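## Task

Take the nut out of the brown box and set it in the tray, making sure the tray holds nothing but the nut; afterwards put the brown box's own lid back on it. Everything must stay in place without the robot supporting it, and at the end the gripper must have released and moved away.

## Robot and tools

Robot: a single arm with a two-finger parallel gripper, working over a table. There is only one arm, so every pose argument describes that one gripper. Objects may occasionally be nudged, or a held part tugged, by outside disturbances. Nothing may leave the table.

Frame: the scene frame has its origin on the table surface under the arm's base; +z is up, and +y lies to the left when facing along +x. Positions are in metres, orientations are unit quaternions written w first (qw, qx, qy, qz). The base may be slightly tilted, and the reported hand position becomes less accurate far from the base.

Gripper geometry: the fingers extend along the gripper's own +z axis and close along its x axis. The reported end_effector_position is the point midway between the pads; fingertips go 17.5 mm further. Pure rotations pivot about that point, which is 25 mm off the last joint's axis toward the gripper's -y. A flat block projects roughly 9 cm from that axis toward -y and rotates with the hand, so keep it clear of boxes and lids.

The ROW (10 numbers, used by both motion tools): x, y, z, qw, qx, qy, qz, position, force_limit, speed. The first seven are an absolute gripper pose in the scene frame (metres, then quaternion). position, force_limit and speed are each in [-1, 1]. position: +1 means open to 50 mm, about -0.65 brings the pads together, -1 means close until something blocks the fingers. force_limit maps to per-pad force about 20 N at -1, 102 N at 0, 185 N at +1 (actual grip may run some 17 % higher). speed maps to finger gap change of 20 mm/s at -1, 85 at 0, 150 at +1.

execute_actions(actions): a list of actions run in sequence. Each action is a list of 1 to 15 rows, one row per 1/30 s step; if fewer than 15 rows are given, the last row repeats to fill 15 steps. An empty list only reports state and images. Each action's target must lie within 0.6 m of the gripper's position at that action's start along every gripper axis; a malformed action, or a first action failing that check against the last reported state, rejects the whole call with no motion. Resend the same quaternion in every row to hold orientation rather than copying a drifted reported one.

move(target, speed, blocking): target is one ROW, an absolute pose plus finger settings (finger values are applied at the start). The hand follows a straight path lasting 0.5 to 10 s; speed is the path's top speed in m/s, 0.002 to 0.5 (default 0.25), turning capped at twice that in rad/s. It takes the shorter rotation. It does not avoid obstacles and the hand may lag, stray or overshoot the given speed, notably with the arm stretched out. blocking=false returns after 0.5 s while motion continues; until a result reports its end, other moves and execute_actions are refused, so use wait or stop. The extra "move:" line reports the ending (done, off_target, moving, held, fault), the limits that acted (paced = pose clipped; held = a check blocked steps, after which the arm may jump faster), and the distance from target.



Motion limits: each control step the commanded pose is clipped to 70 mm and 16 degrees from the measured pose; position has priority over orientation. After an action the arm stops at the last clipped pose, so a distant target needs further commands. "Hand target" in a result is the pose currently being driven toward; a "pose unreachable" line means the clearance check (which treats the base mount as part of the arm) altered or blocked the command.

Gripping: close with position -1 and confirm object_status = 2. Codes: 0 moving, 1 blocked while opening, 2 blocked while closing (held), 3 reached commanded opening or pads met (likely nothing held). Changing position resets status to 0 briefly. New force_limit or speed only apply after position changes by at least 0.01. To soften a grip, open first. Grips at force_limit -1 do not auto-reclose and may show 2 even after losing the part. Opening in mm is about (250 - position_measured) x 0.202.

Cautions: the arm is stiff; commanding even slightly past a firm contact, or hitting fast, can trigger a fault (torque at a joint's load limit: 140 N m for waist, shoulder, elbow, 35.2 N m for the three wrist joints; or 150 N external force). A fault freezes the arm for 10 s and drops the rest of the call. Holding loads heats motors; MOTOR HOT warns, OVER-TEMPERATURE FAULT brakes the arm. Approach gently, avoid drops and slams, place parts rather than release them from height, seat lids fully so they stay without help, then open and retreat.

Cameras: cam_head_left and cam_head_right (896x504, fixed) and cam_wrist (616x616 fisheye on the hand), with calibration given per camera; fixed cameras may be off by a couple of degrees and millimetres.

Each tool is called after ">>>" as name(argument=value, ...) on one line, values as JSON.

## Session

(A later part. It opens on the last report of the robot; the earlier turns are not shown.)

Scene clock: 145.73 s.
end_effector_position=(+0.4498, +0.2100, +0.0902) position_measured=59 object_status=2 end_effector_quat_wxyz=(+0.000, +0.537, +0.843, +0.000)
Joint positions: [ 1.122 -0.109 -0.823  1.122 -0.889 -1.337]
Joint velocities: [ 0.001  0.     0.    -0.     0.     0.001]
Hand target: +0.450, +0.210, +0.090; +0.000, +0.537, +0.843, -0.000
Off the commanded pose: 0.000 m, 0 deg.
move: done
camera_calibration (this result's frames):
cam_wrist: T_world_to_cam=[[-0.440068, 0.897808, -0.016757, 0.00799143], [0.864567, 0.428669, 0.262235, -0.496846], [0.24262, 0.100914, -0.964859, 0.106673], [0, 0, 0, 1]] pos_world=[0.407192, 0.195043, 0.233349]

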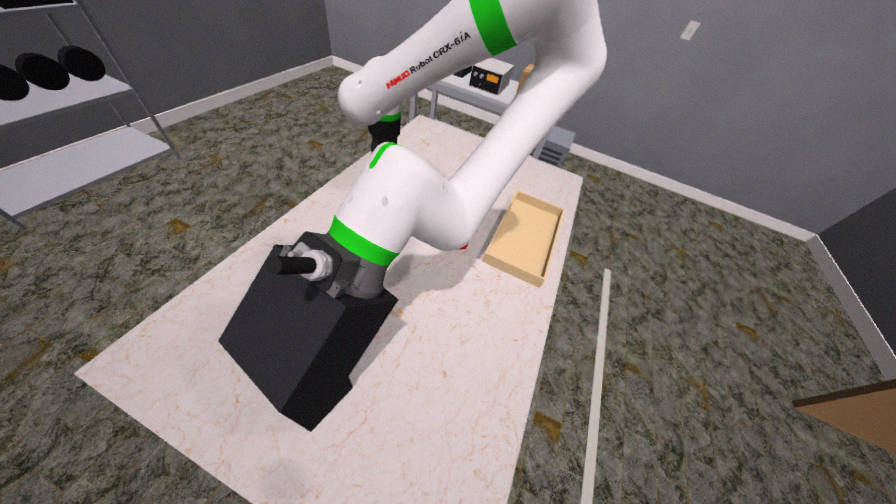

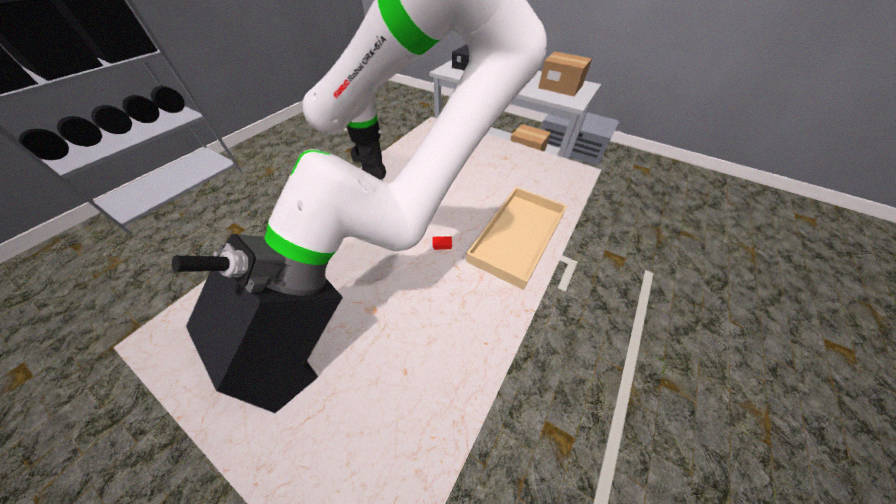

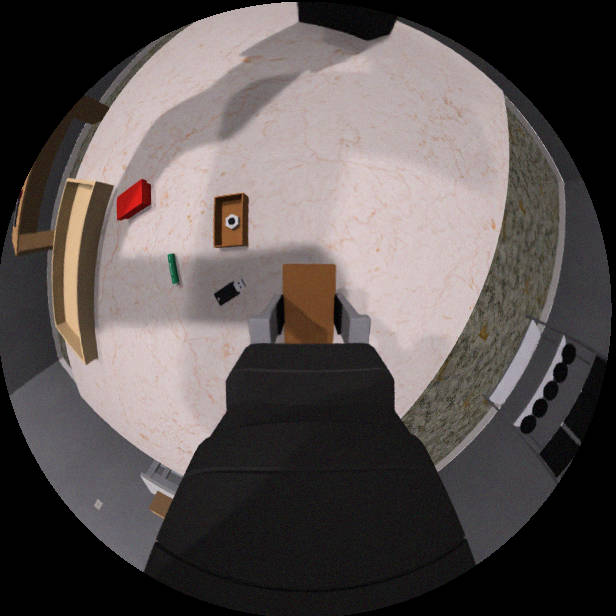

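>>> move(target=[0.45, 0.21, 0.024, 0, 0.5373, 0.8434, 0, -1, -0.3, 0], speed=0.1)

>>> move(target=[0.45, 0.21, 0.024, 0, 0.5373, 0.8434, 0, 1, -0.3, 0], speed=0.1)

Scene clock: 160.20 s.
end_effector_position=(+0.4497, +0.2101, +0.0242) position_measured=59 object_status=2 end_effector_quat_wxyz=(-0.000, +0.537, +0.843, -0.000)
Joint positions: [ 0.933  0.019 -0.83   1.334 -0.717 -1.451]
Joint velocities: [-0.002 -0.001  0.001  0.001  0.001 -0.001]
Hand target: +0.450, +0.210, +0.024; -0.000, +0.537, +0.843, -0.000
Off the commanded pose: 0.000 m, 0 deg.
move: done
camera_calibration (this result's frames):
cam_wrist: T_world_to_cam=[[-0.439777, 0.897963, -0.0160653, 0.00656176], [0.864965, 0.428295, 0.261533, -0.47952], [0.241728, 0.10112, -0.965061, 0.0433035], [0, 0, 0, 1]] pos_world=[0.407186, 0.195105, 0.167306]

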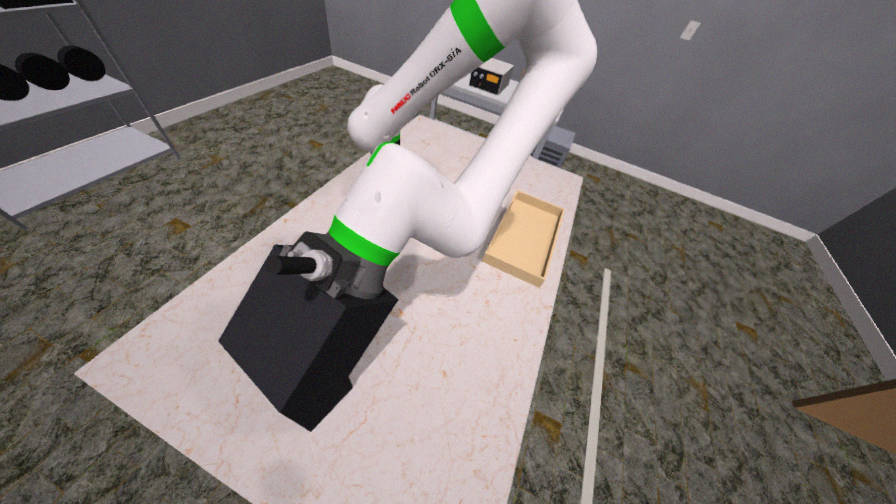

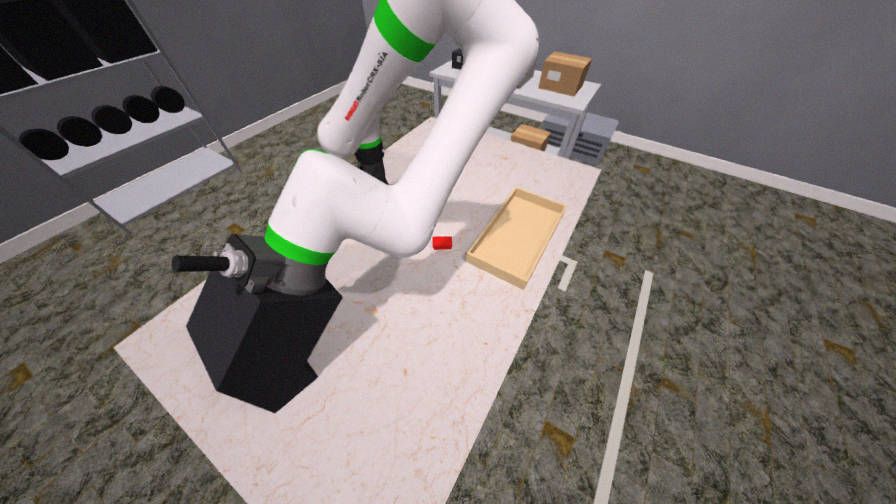

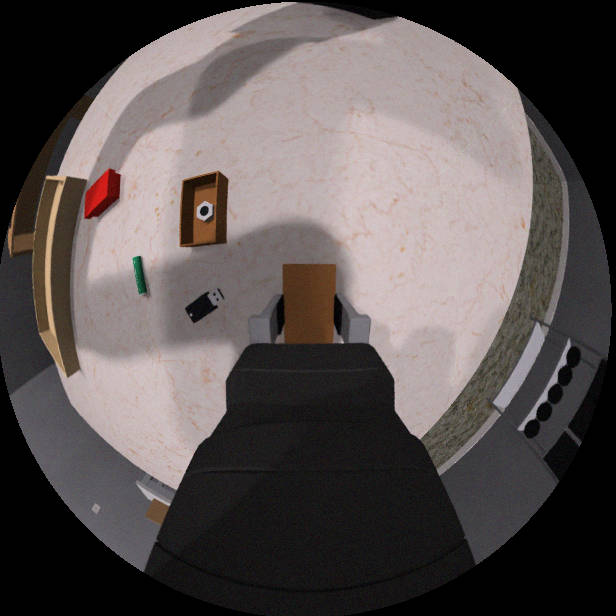

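Scene clock: 160.90 s.
end_effector_position=(+0.4500, +0.2100, +0.0240) position_measured=3 object_status=3 end_effector_quat_wxyz=(-0.000, +0.537, +0.843, -0.000)
Joint positions: [ 0.932  0.019 -0.83   1.336 -0.716 -1.451]
Joint velocities: [ 0.001 -0.     0.    -0.001  0.     0.001]
Hand target: +0.450, +0.210, +0.024; -0.000, +0.537, +0.843, -0.000
Off the commanded pose: 0.000 m, 0 deg.
move: done
camera_calibration (this result's frames):
cam_wrist: T_world_to_cam=[[-0.439918, 0.897885, -0.0165797, 0.00687595], [0.864707, 0.428502, 0.262044, -0.479652], [0.24239, 0.100941, -0.964914, 0.0428242], [0, 0, 0, 1]] pos_world=[0.407404, 0.195035, 0.167126]

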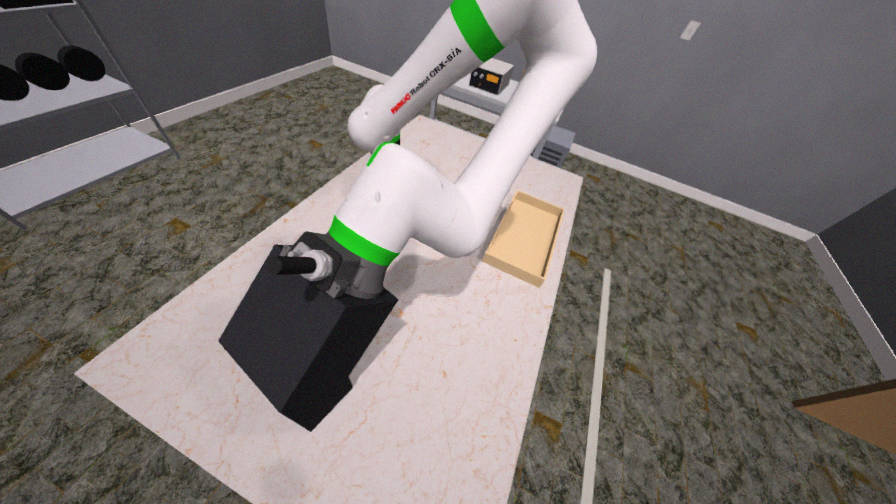

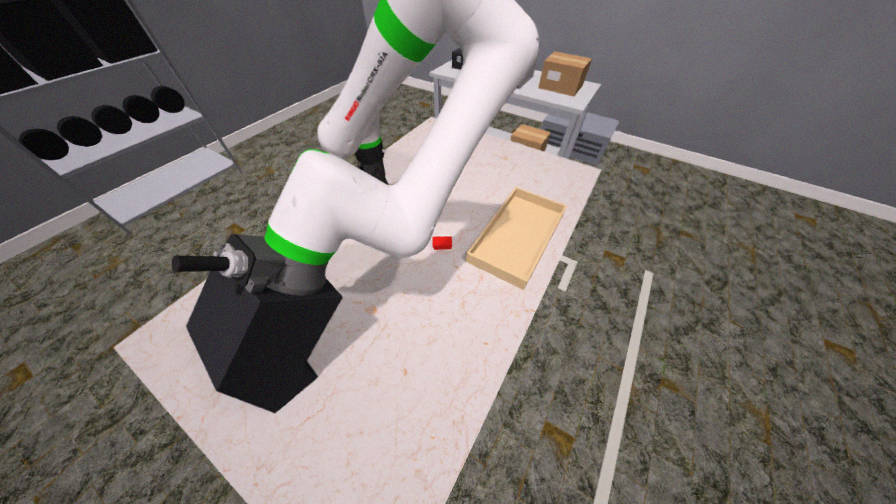

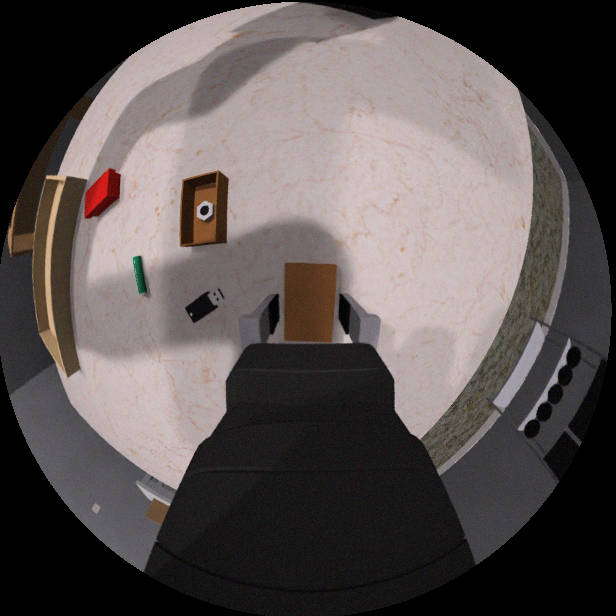

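>>> move(target=[0.45, 0.21, 0.07, 0, 0.5373, 0.8434, 0, 1, -0.3, 0], speed=0.15)

>>> move(target=[0.4115, 0.0941, 0.10, 0, 0.9763, 0.2164, 0, 0.3, -0.3, 0], speed=0.4)

Scene clock: 173.90 s.
end_effector_position=(+0.4502, +0.2099, +0.0699) position_measured=3 object_status=3 end_effector_quat_wxyz=(+0.000, +0.537, +0.843, +0.000)
Joint positions: [ 1.064 -0.072 -0.828  1.18  -0.832 -1.366]
Joint velocities: [ 0.001 -0.001  0.001  0.    -0.    -0.   ]
Hand target: +0.450, +0.210, +0.070; +0.000, +0.537, +0.843, +0.000
Off the commanded pose: 0.000 m, 0 deg.
move: done
camera_calibration (this result's frames):
cam_wrist: T_world_to_cam=[[-0.440095, 0.897791, -0.016969, 0.00792998], [0.864508, 0.428738, 0.262315, -0.491739], [0.24278, 0.100774, -0.964833, 0.0869089], [0, 0, 0, 1]] pos_world=[0.407503, 0.19495, 0.212978]

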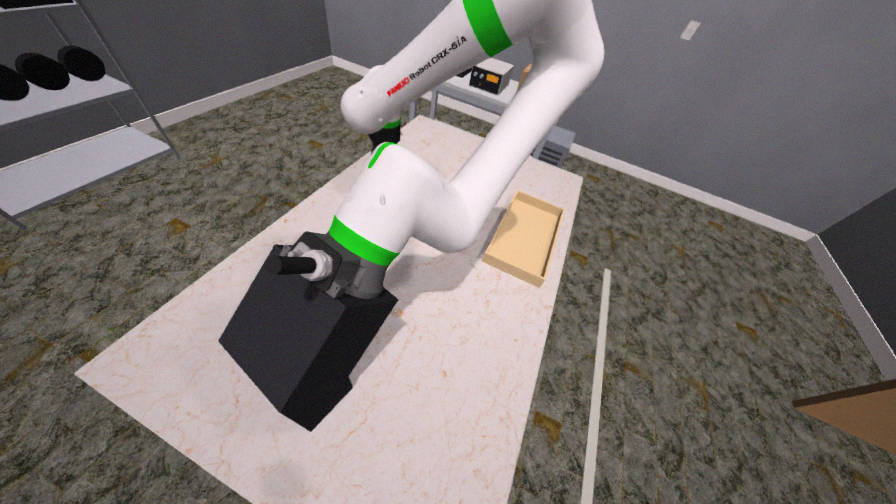

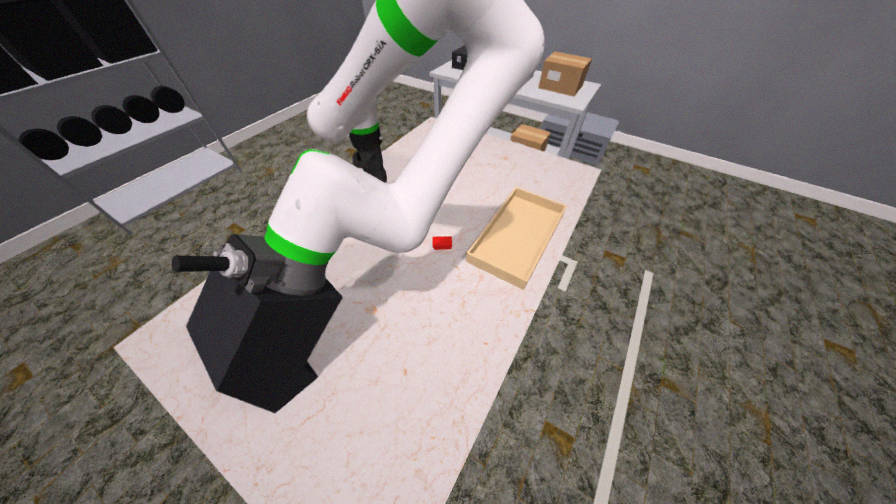

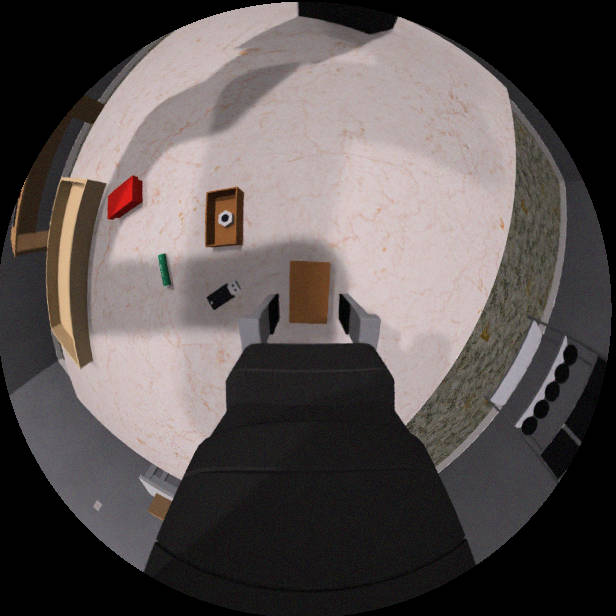

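Scene clock: 176.30 s.
end_effector_position=(+0.4117, +0.0942, +0.0997) position_measured=107 object_status=3 end_effector_quat_wxyz=(-0.000, +0.976, +0.216, +0.000)
Joint positions: [ 0.974 -0.523 -1.12   1.078 -0.837 -2.702]
Joint velocities: [ 0.001  0.     0.    -0.     0.    -0.002]
Hand target: +0.412, +0.094, +0.100; -0.000, +0.976, +0.216, +0.000
Off the commanded pose: 0.000 m, 0 deg.
move: done
camera_calibration (this result's frames):
cam_wrist: T_world_to_cam=[[0.897969, 0.439753, -0.0164317, -0.412445], [0.428317, -0.86483, 0.26194, -0.115262], [0.100978, -0.242252, -0.964944, 0.227421], [0, 0, 0, 1]] pos_world=[0.396767, 0.136785, 0.242863]

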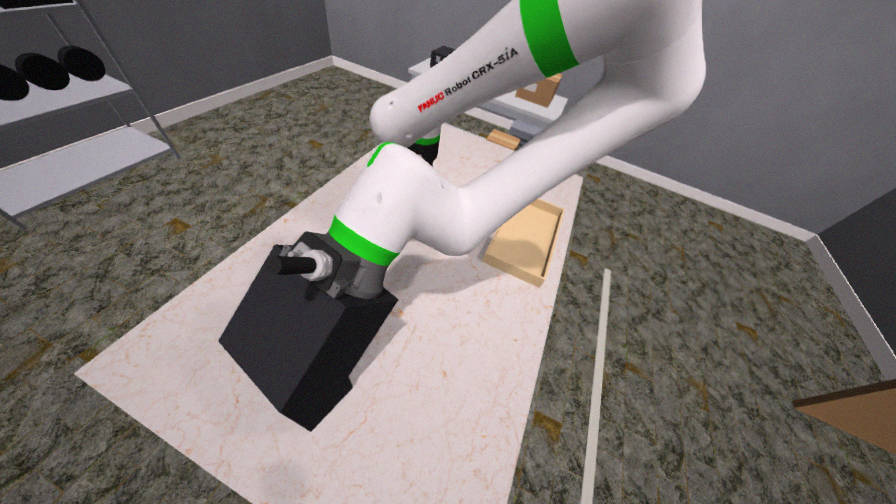

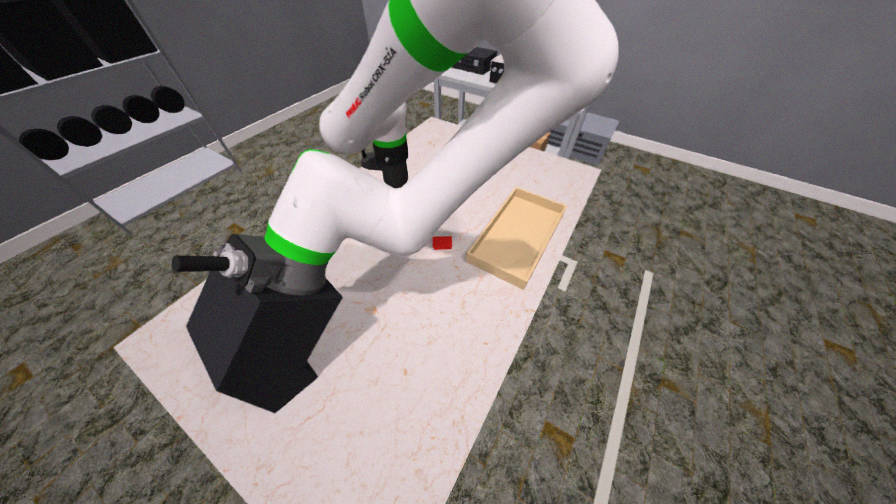

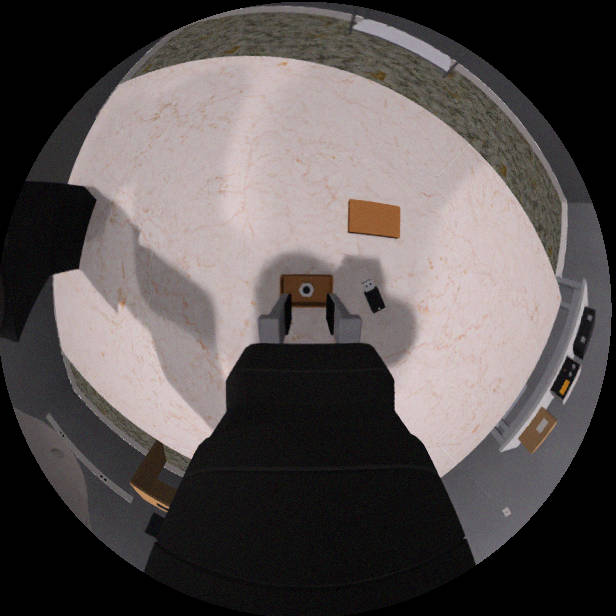

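>>> zoom_image(camera="cam_wrist", region=[250, 250, 370, 345])

Region (250, 250, 370, 345) of cam_wrist's 616x616 image, scaled by 4.200, with more detail than that image has; it fills the top 399 rows of this view, and the rest is white.

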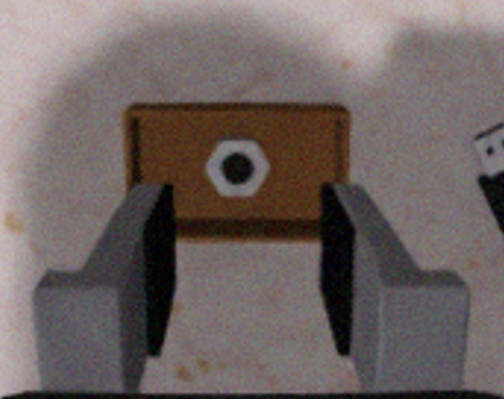

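>>> move(target=[0.4104, 0.0908, 0.05, 0, 0.9763, 0.2164, 0, 0.3, -0.3, 0], speed=0.12)

>>> zoom_image(camera="cam_wrist", region=[250, 250, 370, 345])

Scene clock: 191.13 s.
end_effector_position=(+0.4101, +0.0910, +0.0502) position_measured=107 object_status=3 end_effector_quat_wxyz=(-0.000, +0.976, +0.216, -0.000)
Joint positions: [ 0.697 -0.377 -1.143  1.349 -0.575 -2.826]
Joint velocities: [-0.003  0.    -0.001  0.008  0.004 -0.005]
Hand target: +0.410, +0.091, +0.050; -0.000, +0.976, +0.216, -0.000
Off the commanded pose: 0.000 m, 0 deg.
move: done
camera_calibration (this result's frames):
cam_wrist: T_world_to_cam=[[0.898093, 0.439471, -0.0171423, -0.410331], [0.42829, -0.865053, 0.261249, -0.104292], [0.0999822, -0.241968, -0.965119, 0.179403], [0, 0, 0, 1]] pos_world=[0.395245, 0.13352, 0.193357]

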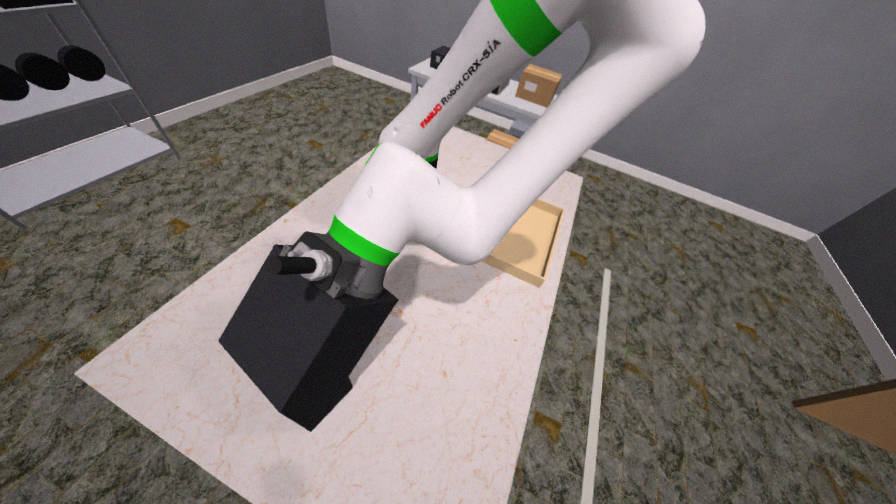

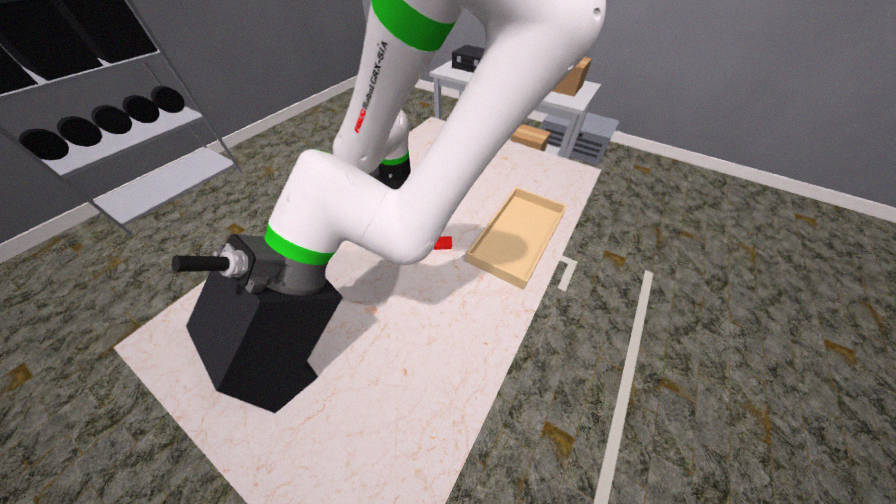

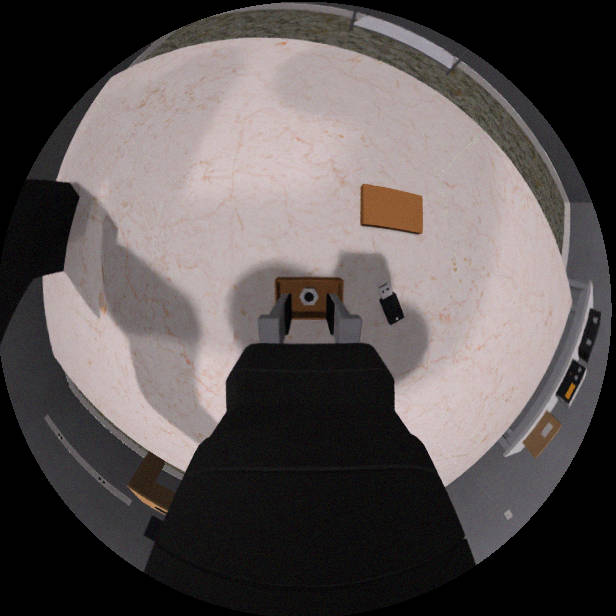

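Region (250, 250, 370, 345) of cam_wrist's 616x616 image, scaled by 4.200, with more detail than that image has; it fills the top 399 rows of this view, and the rest is white.

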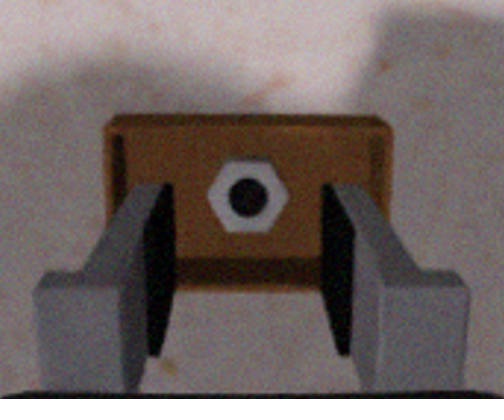

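>>> move(target=[0.4104, 0.0908, 0.022, 0, 0.9763, 0.2164, 0, 0.3, -0.3, 0], speed=0.05)

>>> zoom_image(camera="cam_wrist", region=[250, 250, 370, 345])

Scene clock: 208.73 s.
end_effector_position=(+0.4103, +0.0910, +0.0221) position_measured=107 object_status=3 end_effector_quat_wxyz=(-0.000, +0.976, +0.216, -0.000)
Joint positions: [ 0.511 -0.287 -1.137  1.613 -0.44  -2.974]
Joint velocities: [-0.01  -0.    -0.004  0.023  0.009 -0.012]
Hand target: +0.410, +0.091, +0.022; -0.000, +0.976, +0.216, -0.000
Off the commanded pose: 0.000 m, 0 deg.
move: done
camera_calibration (this result's frames):
cam_wrist: T_world_to_cam=[[0.898083, 0.439497, -0.017002, -0.411062], [0.428252, -0.864989, 0.261524, -0.0970373], [0.100232, -0.242151, -0.965047, 0.152223], [0, 0, 0, 1]] pos_world=[0.395467, 0.133585, 0.165291]

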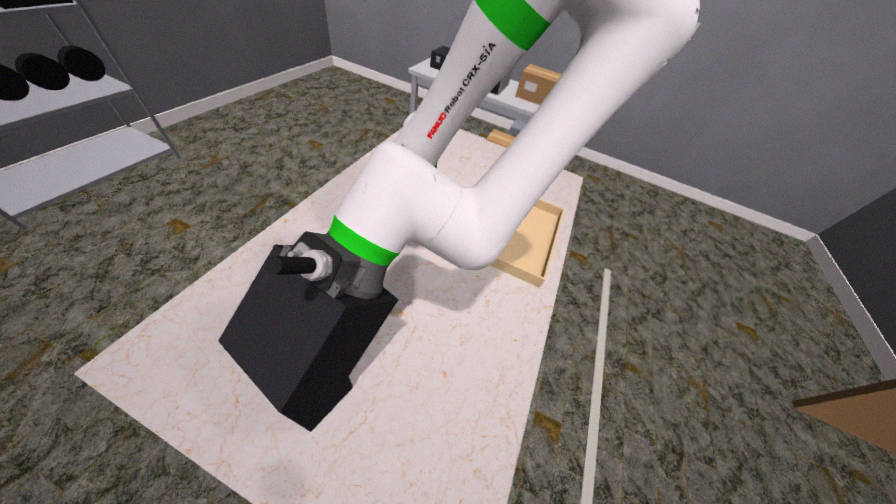

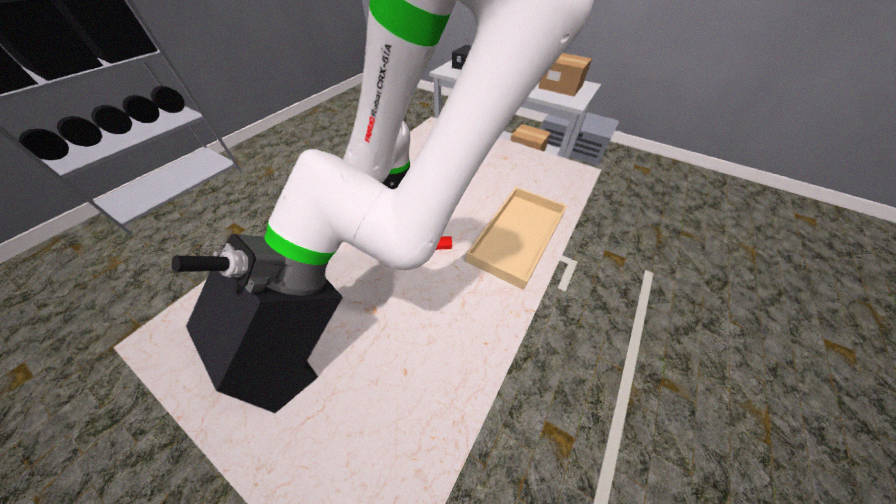

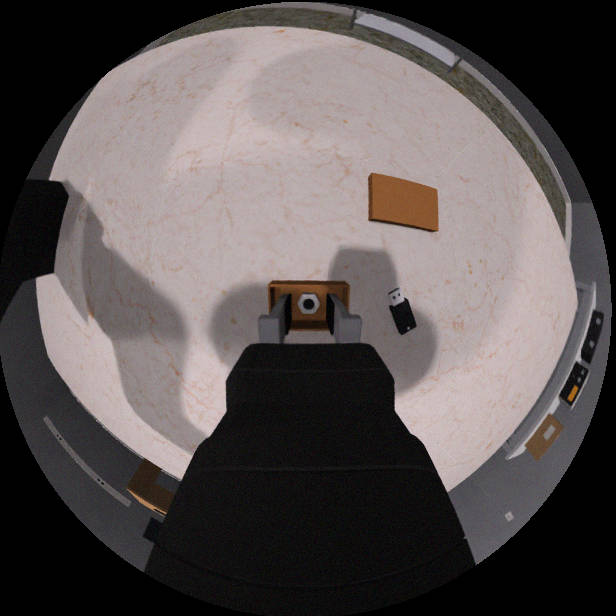

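Region (250, 250, 370, 345) of cam_wrist's 616x616 image, scaled by 4.200, with more detail than that image has; it fills the top 399 rows of this view, and the rest is white.

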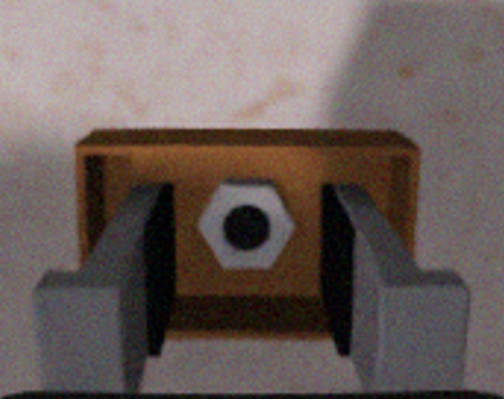

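The fingers are inside the box, one on each side of the nut. Next I'll close the gripper.

>>> move(target=[0.4104, 0.0908, 0.022, 0, 0.9763, 0.2164, 0, -1, -0.3, -0.3], speed=0.05)

>>> zoom_image(camera="cam_wrist", region=[250, 250, 370, 345])

Scene clock: 212.37 s.
end_effector_position=(+0.4103, +0.0908, +0.0220) position_measured=196 object_status=2 end_effector_quat_wxyz=(-0.000, +0.976, +0.216, -0.000)
Joint positions: [ 0.509 -0.287 -1.138  1.617 -0.439 -2.976]
Joint velocities: [-0.001 -0.     0.     0.    -0.001 -0.   ]
Hand target: +0.410, +0.091, +0.022; -0.000, +0.976, +0.216, -0.000
Off the commanded pose: 0.000 m, 0 deg.
move: done
camera_calibration (this result's frames):
cam_wrist: T_world_to_cam=[[0.89791, 0.439864, -0.0166286, -0.410953], [0.428464, -0.864734, 0.262017, -0.0973277], [0.100872, -0.242392, -0.96492, 0.151785], [0, 0, 0, 1]] pos_world=[0.39539, 0.133393, 0.165129]

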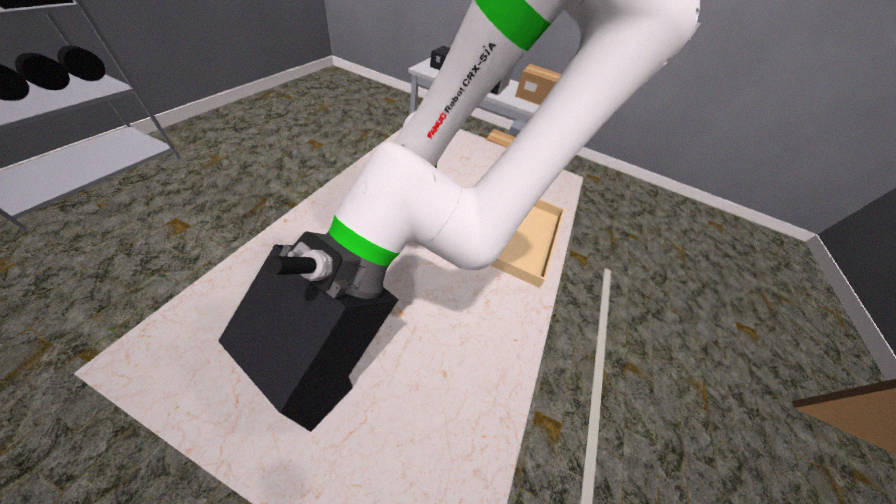

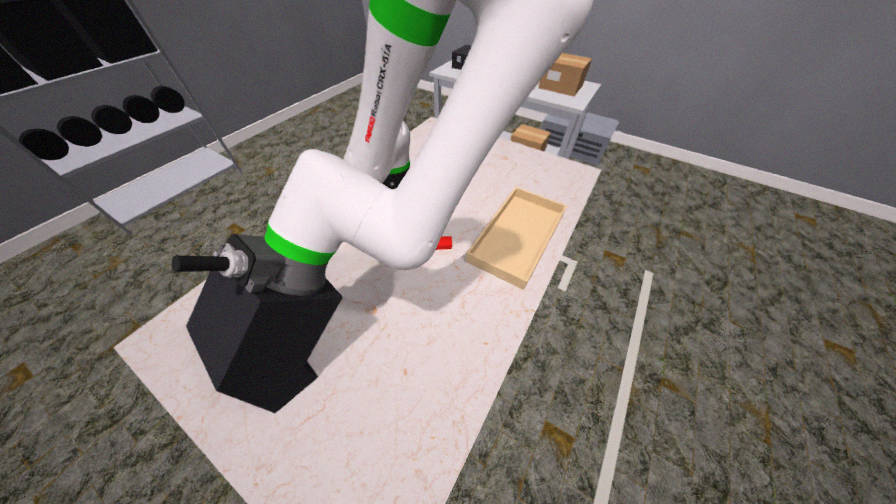

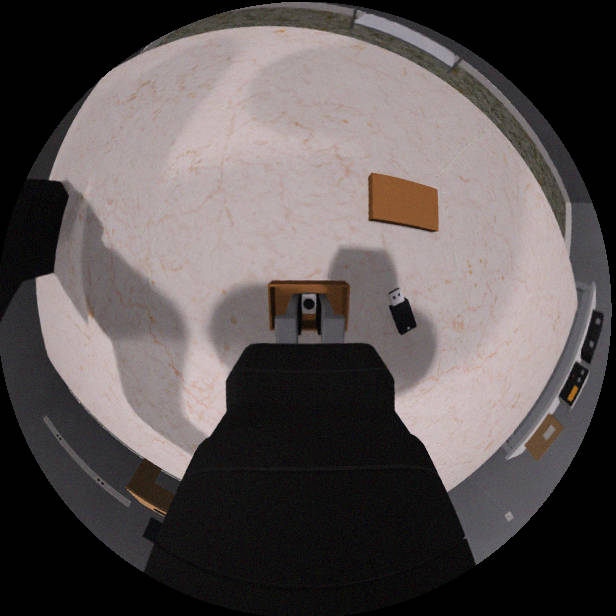

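Region (250, 250, 370, 345) of cam_wrist's 616x616 image, scaled by 4.200, with more detail than that image has; it fills the top 399 rows of this view, and the rest is white.

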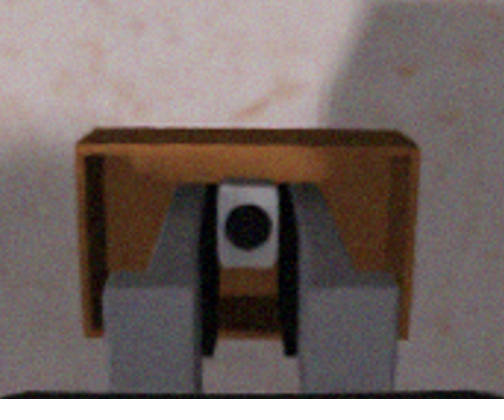

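>>> move(target=[0.4104, 0.0908, 0.024, 0, 0.9763, 0.2164, 0, 0.3, -0.3, 0], speed=0.05)

>>> move(target=[0.4104, 0.0908, 0.016, 0, 0.9763, 0.2164, 0, 0.3, -0.3, 0], speed=0.02)

>>> zoom_image(camera="cam_wrist", region=[250, 250, 370, 345])

Scene clock: 217.83 s.
end_effector_position=(+0.4104, +0.0908, +0.0240) position_measured=107 object_status=3 end_effector_quat_wxyz=(+0.000, +0.976, +0.216, +0.000)
Joint positions: [ 0.523 -0.293 -1.139  1.595 -0.448 -2.963]
Joint velocities: [-0.001 -0.    -0.    -0.     0.     0.   ]
Hand target: +0.410, +0.091, +0.024; +0.000, +0.976, +0.216, +0.000
Off the commanded pose: 0.000 m, 0 deg.
move: done
camera_calibration (this result's frames):
cam_wrist: T_world_to_cam=[[0.897917, 0.439854, -0.016531, -0.410999], [0.428423, -0.864732, 0.262091, -0.0978802], [0.100987, -0.242418, -0.964902, 0.153648], [0, 0, 0, 1]] pos_world=[0.39546, 0.133386, 0.167114]

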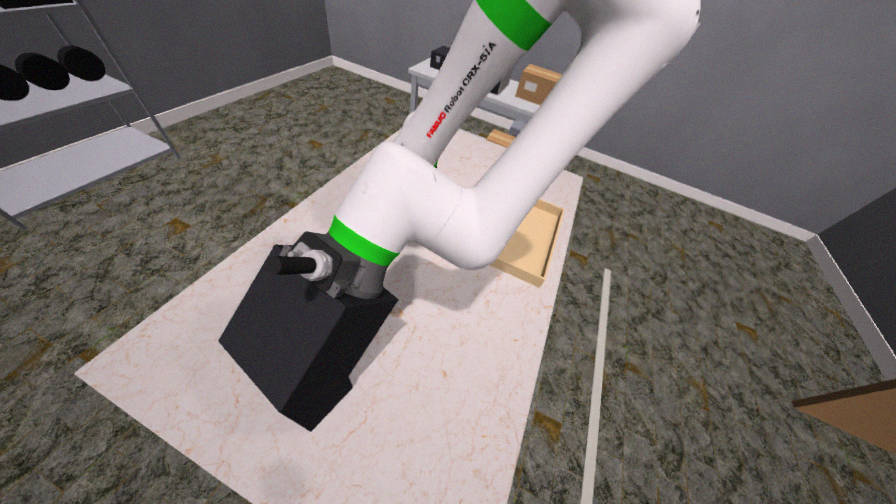

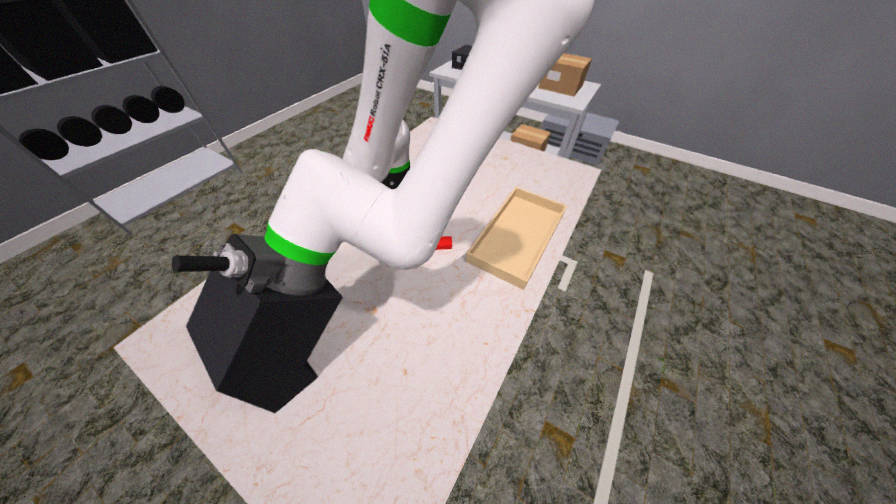

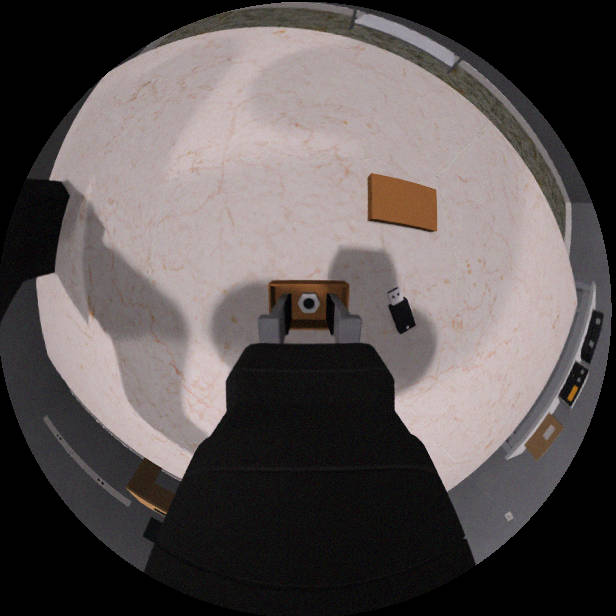

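Scene clock: 228.30 s.
end_effector_position=(+0.4109, +0.0907, +0.0190) position_measured=107 object_status=3 end_effector_quat_wxyz=(+0.000, +0.976, +0.216, +0.001)
Joint positions: [ 0.484 -0.278 -1.136  1.656 -0.424 -2.998]
Joint velocities: [ 0.001  0.001 -0.    -0.    -0.001 -0.002]
Hand target: +0.411, +0.091, +0.019; +0.000, +0.976, +0.216, +0.001
Off the commanded pose: 0.003 m, 0 deg.
FORCE FAULT: contact force on the arm reached its limit, and the arm stopped for 10 seconds. The contact can be on any part of the arm, not only on its tool. That time counts as 20 of the actions that you can send in this scene. The arm's remaining commands of this call were not run. The arm holds still and accepts commands again. Move the arm away from the contact; if what it grips holds it there, let go first. Pushing or pulling that hard again can fault the arm again.
move: fault
camera_calibration (this result's frames):
cam_wrist: T_world_to_cam=[[0.898135, 0.43945, -0.0153713, -0.411563], [0.427715, -0.864969, 0.262467, -0.0965968], [0.102046, -0.242306, -0.964818, 0.148338], [0, 0, 0, 1]] pos_world=[0.395818, 0.133251, 0.162146]

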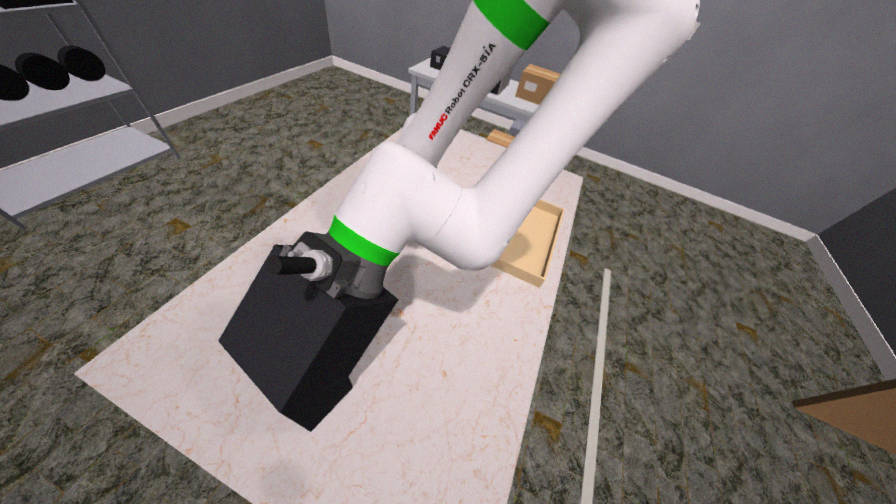

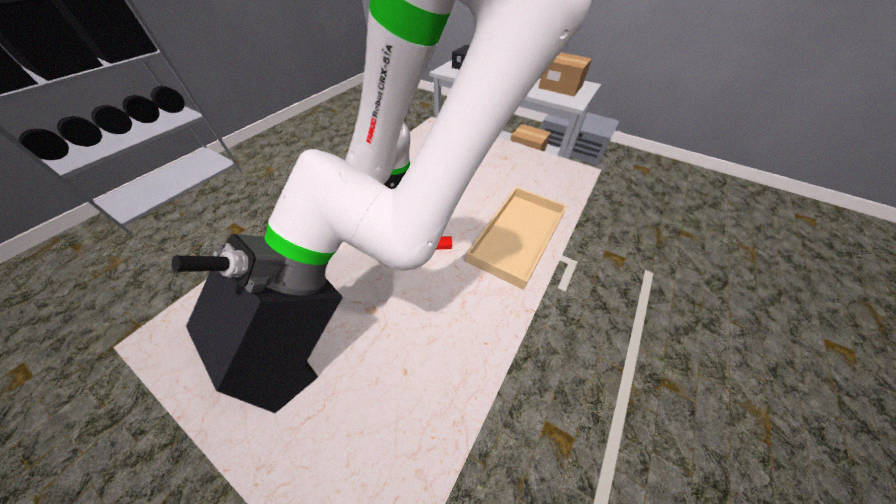

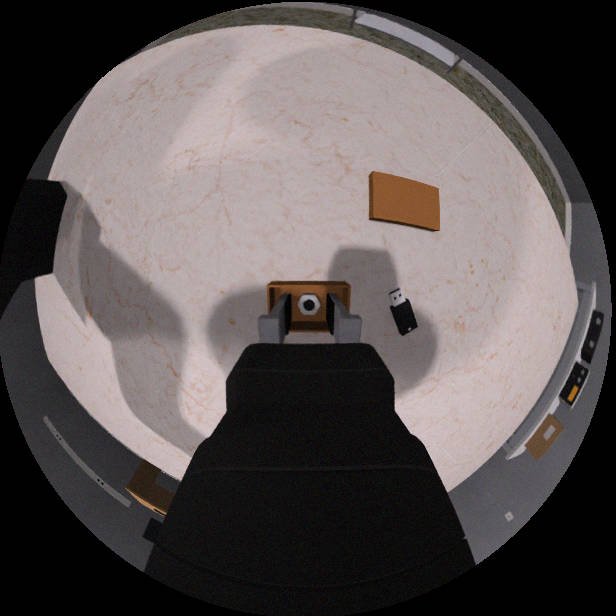

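Region (250, 250, 370, 345) of cam_wrist's 616x616 image, scaled by 4.200, with more detail than that image has; it fills the top 399 rows of this view, and the rest is white.

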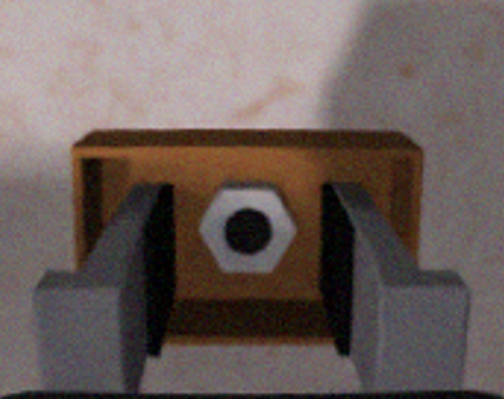

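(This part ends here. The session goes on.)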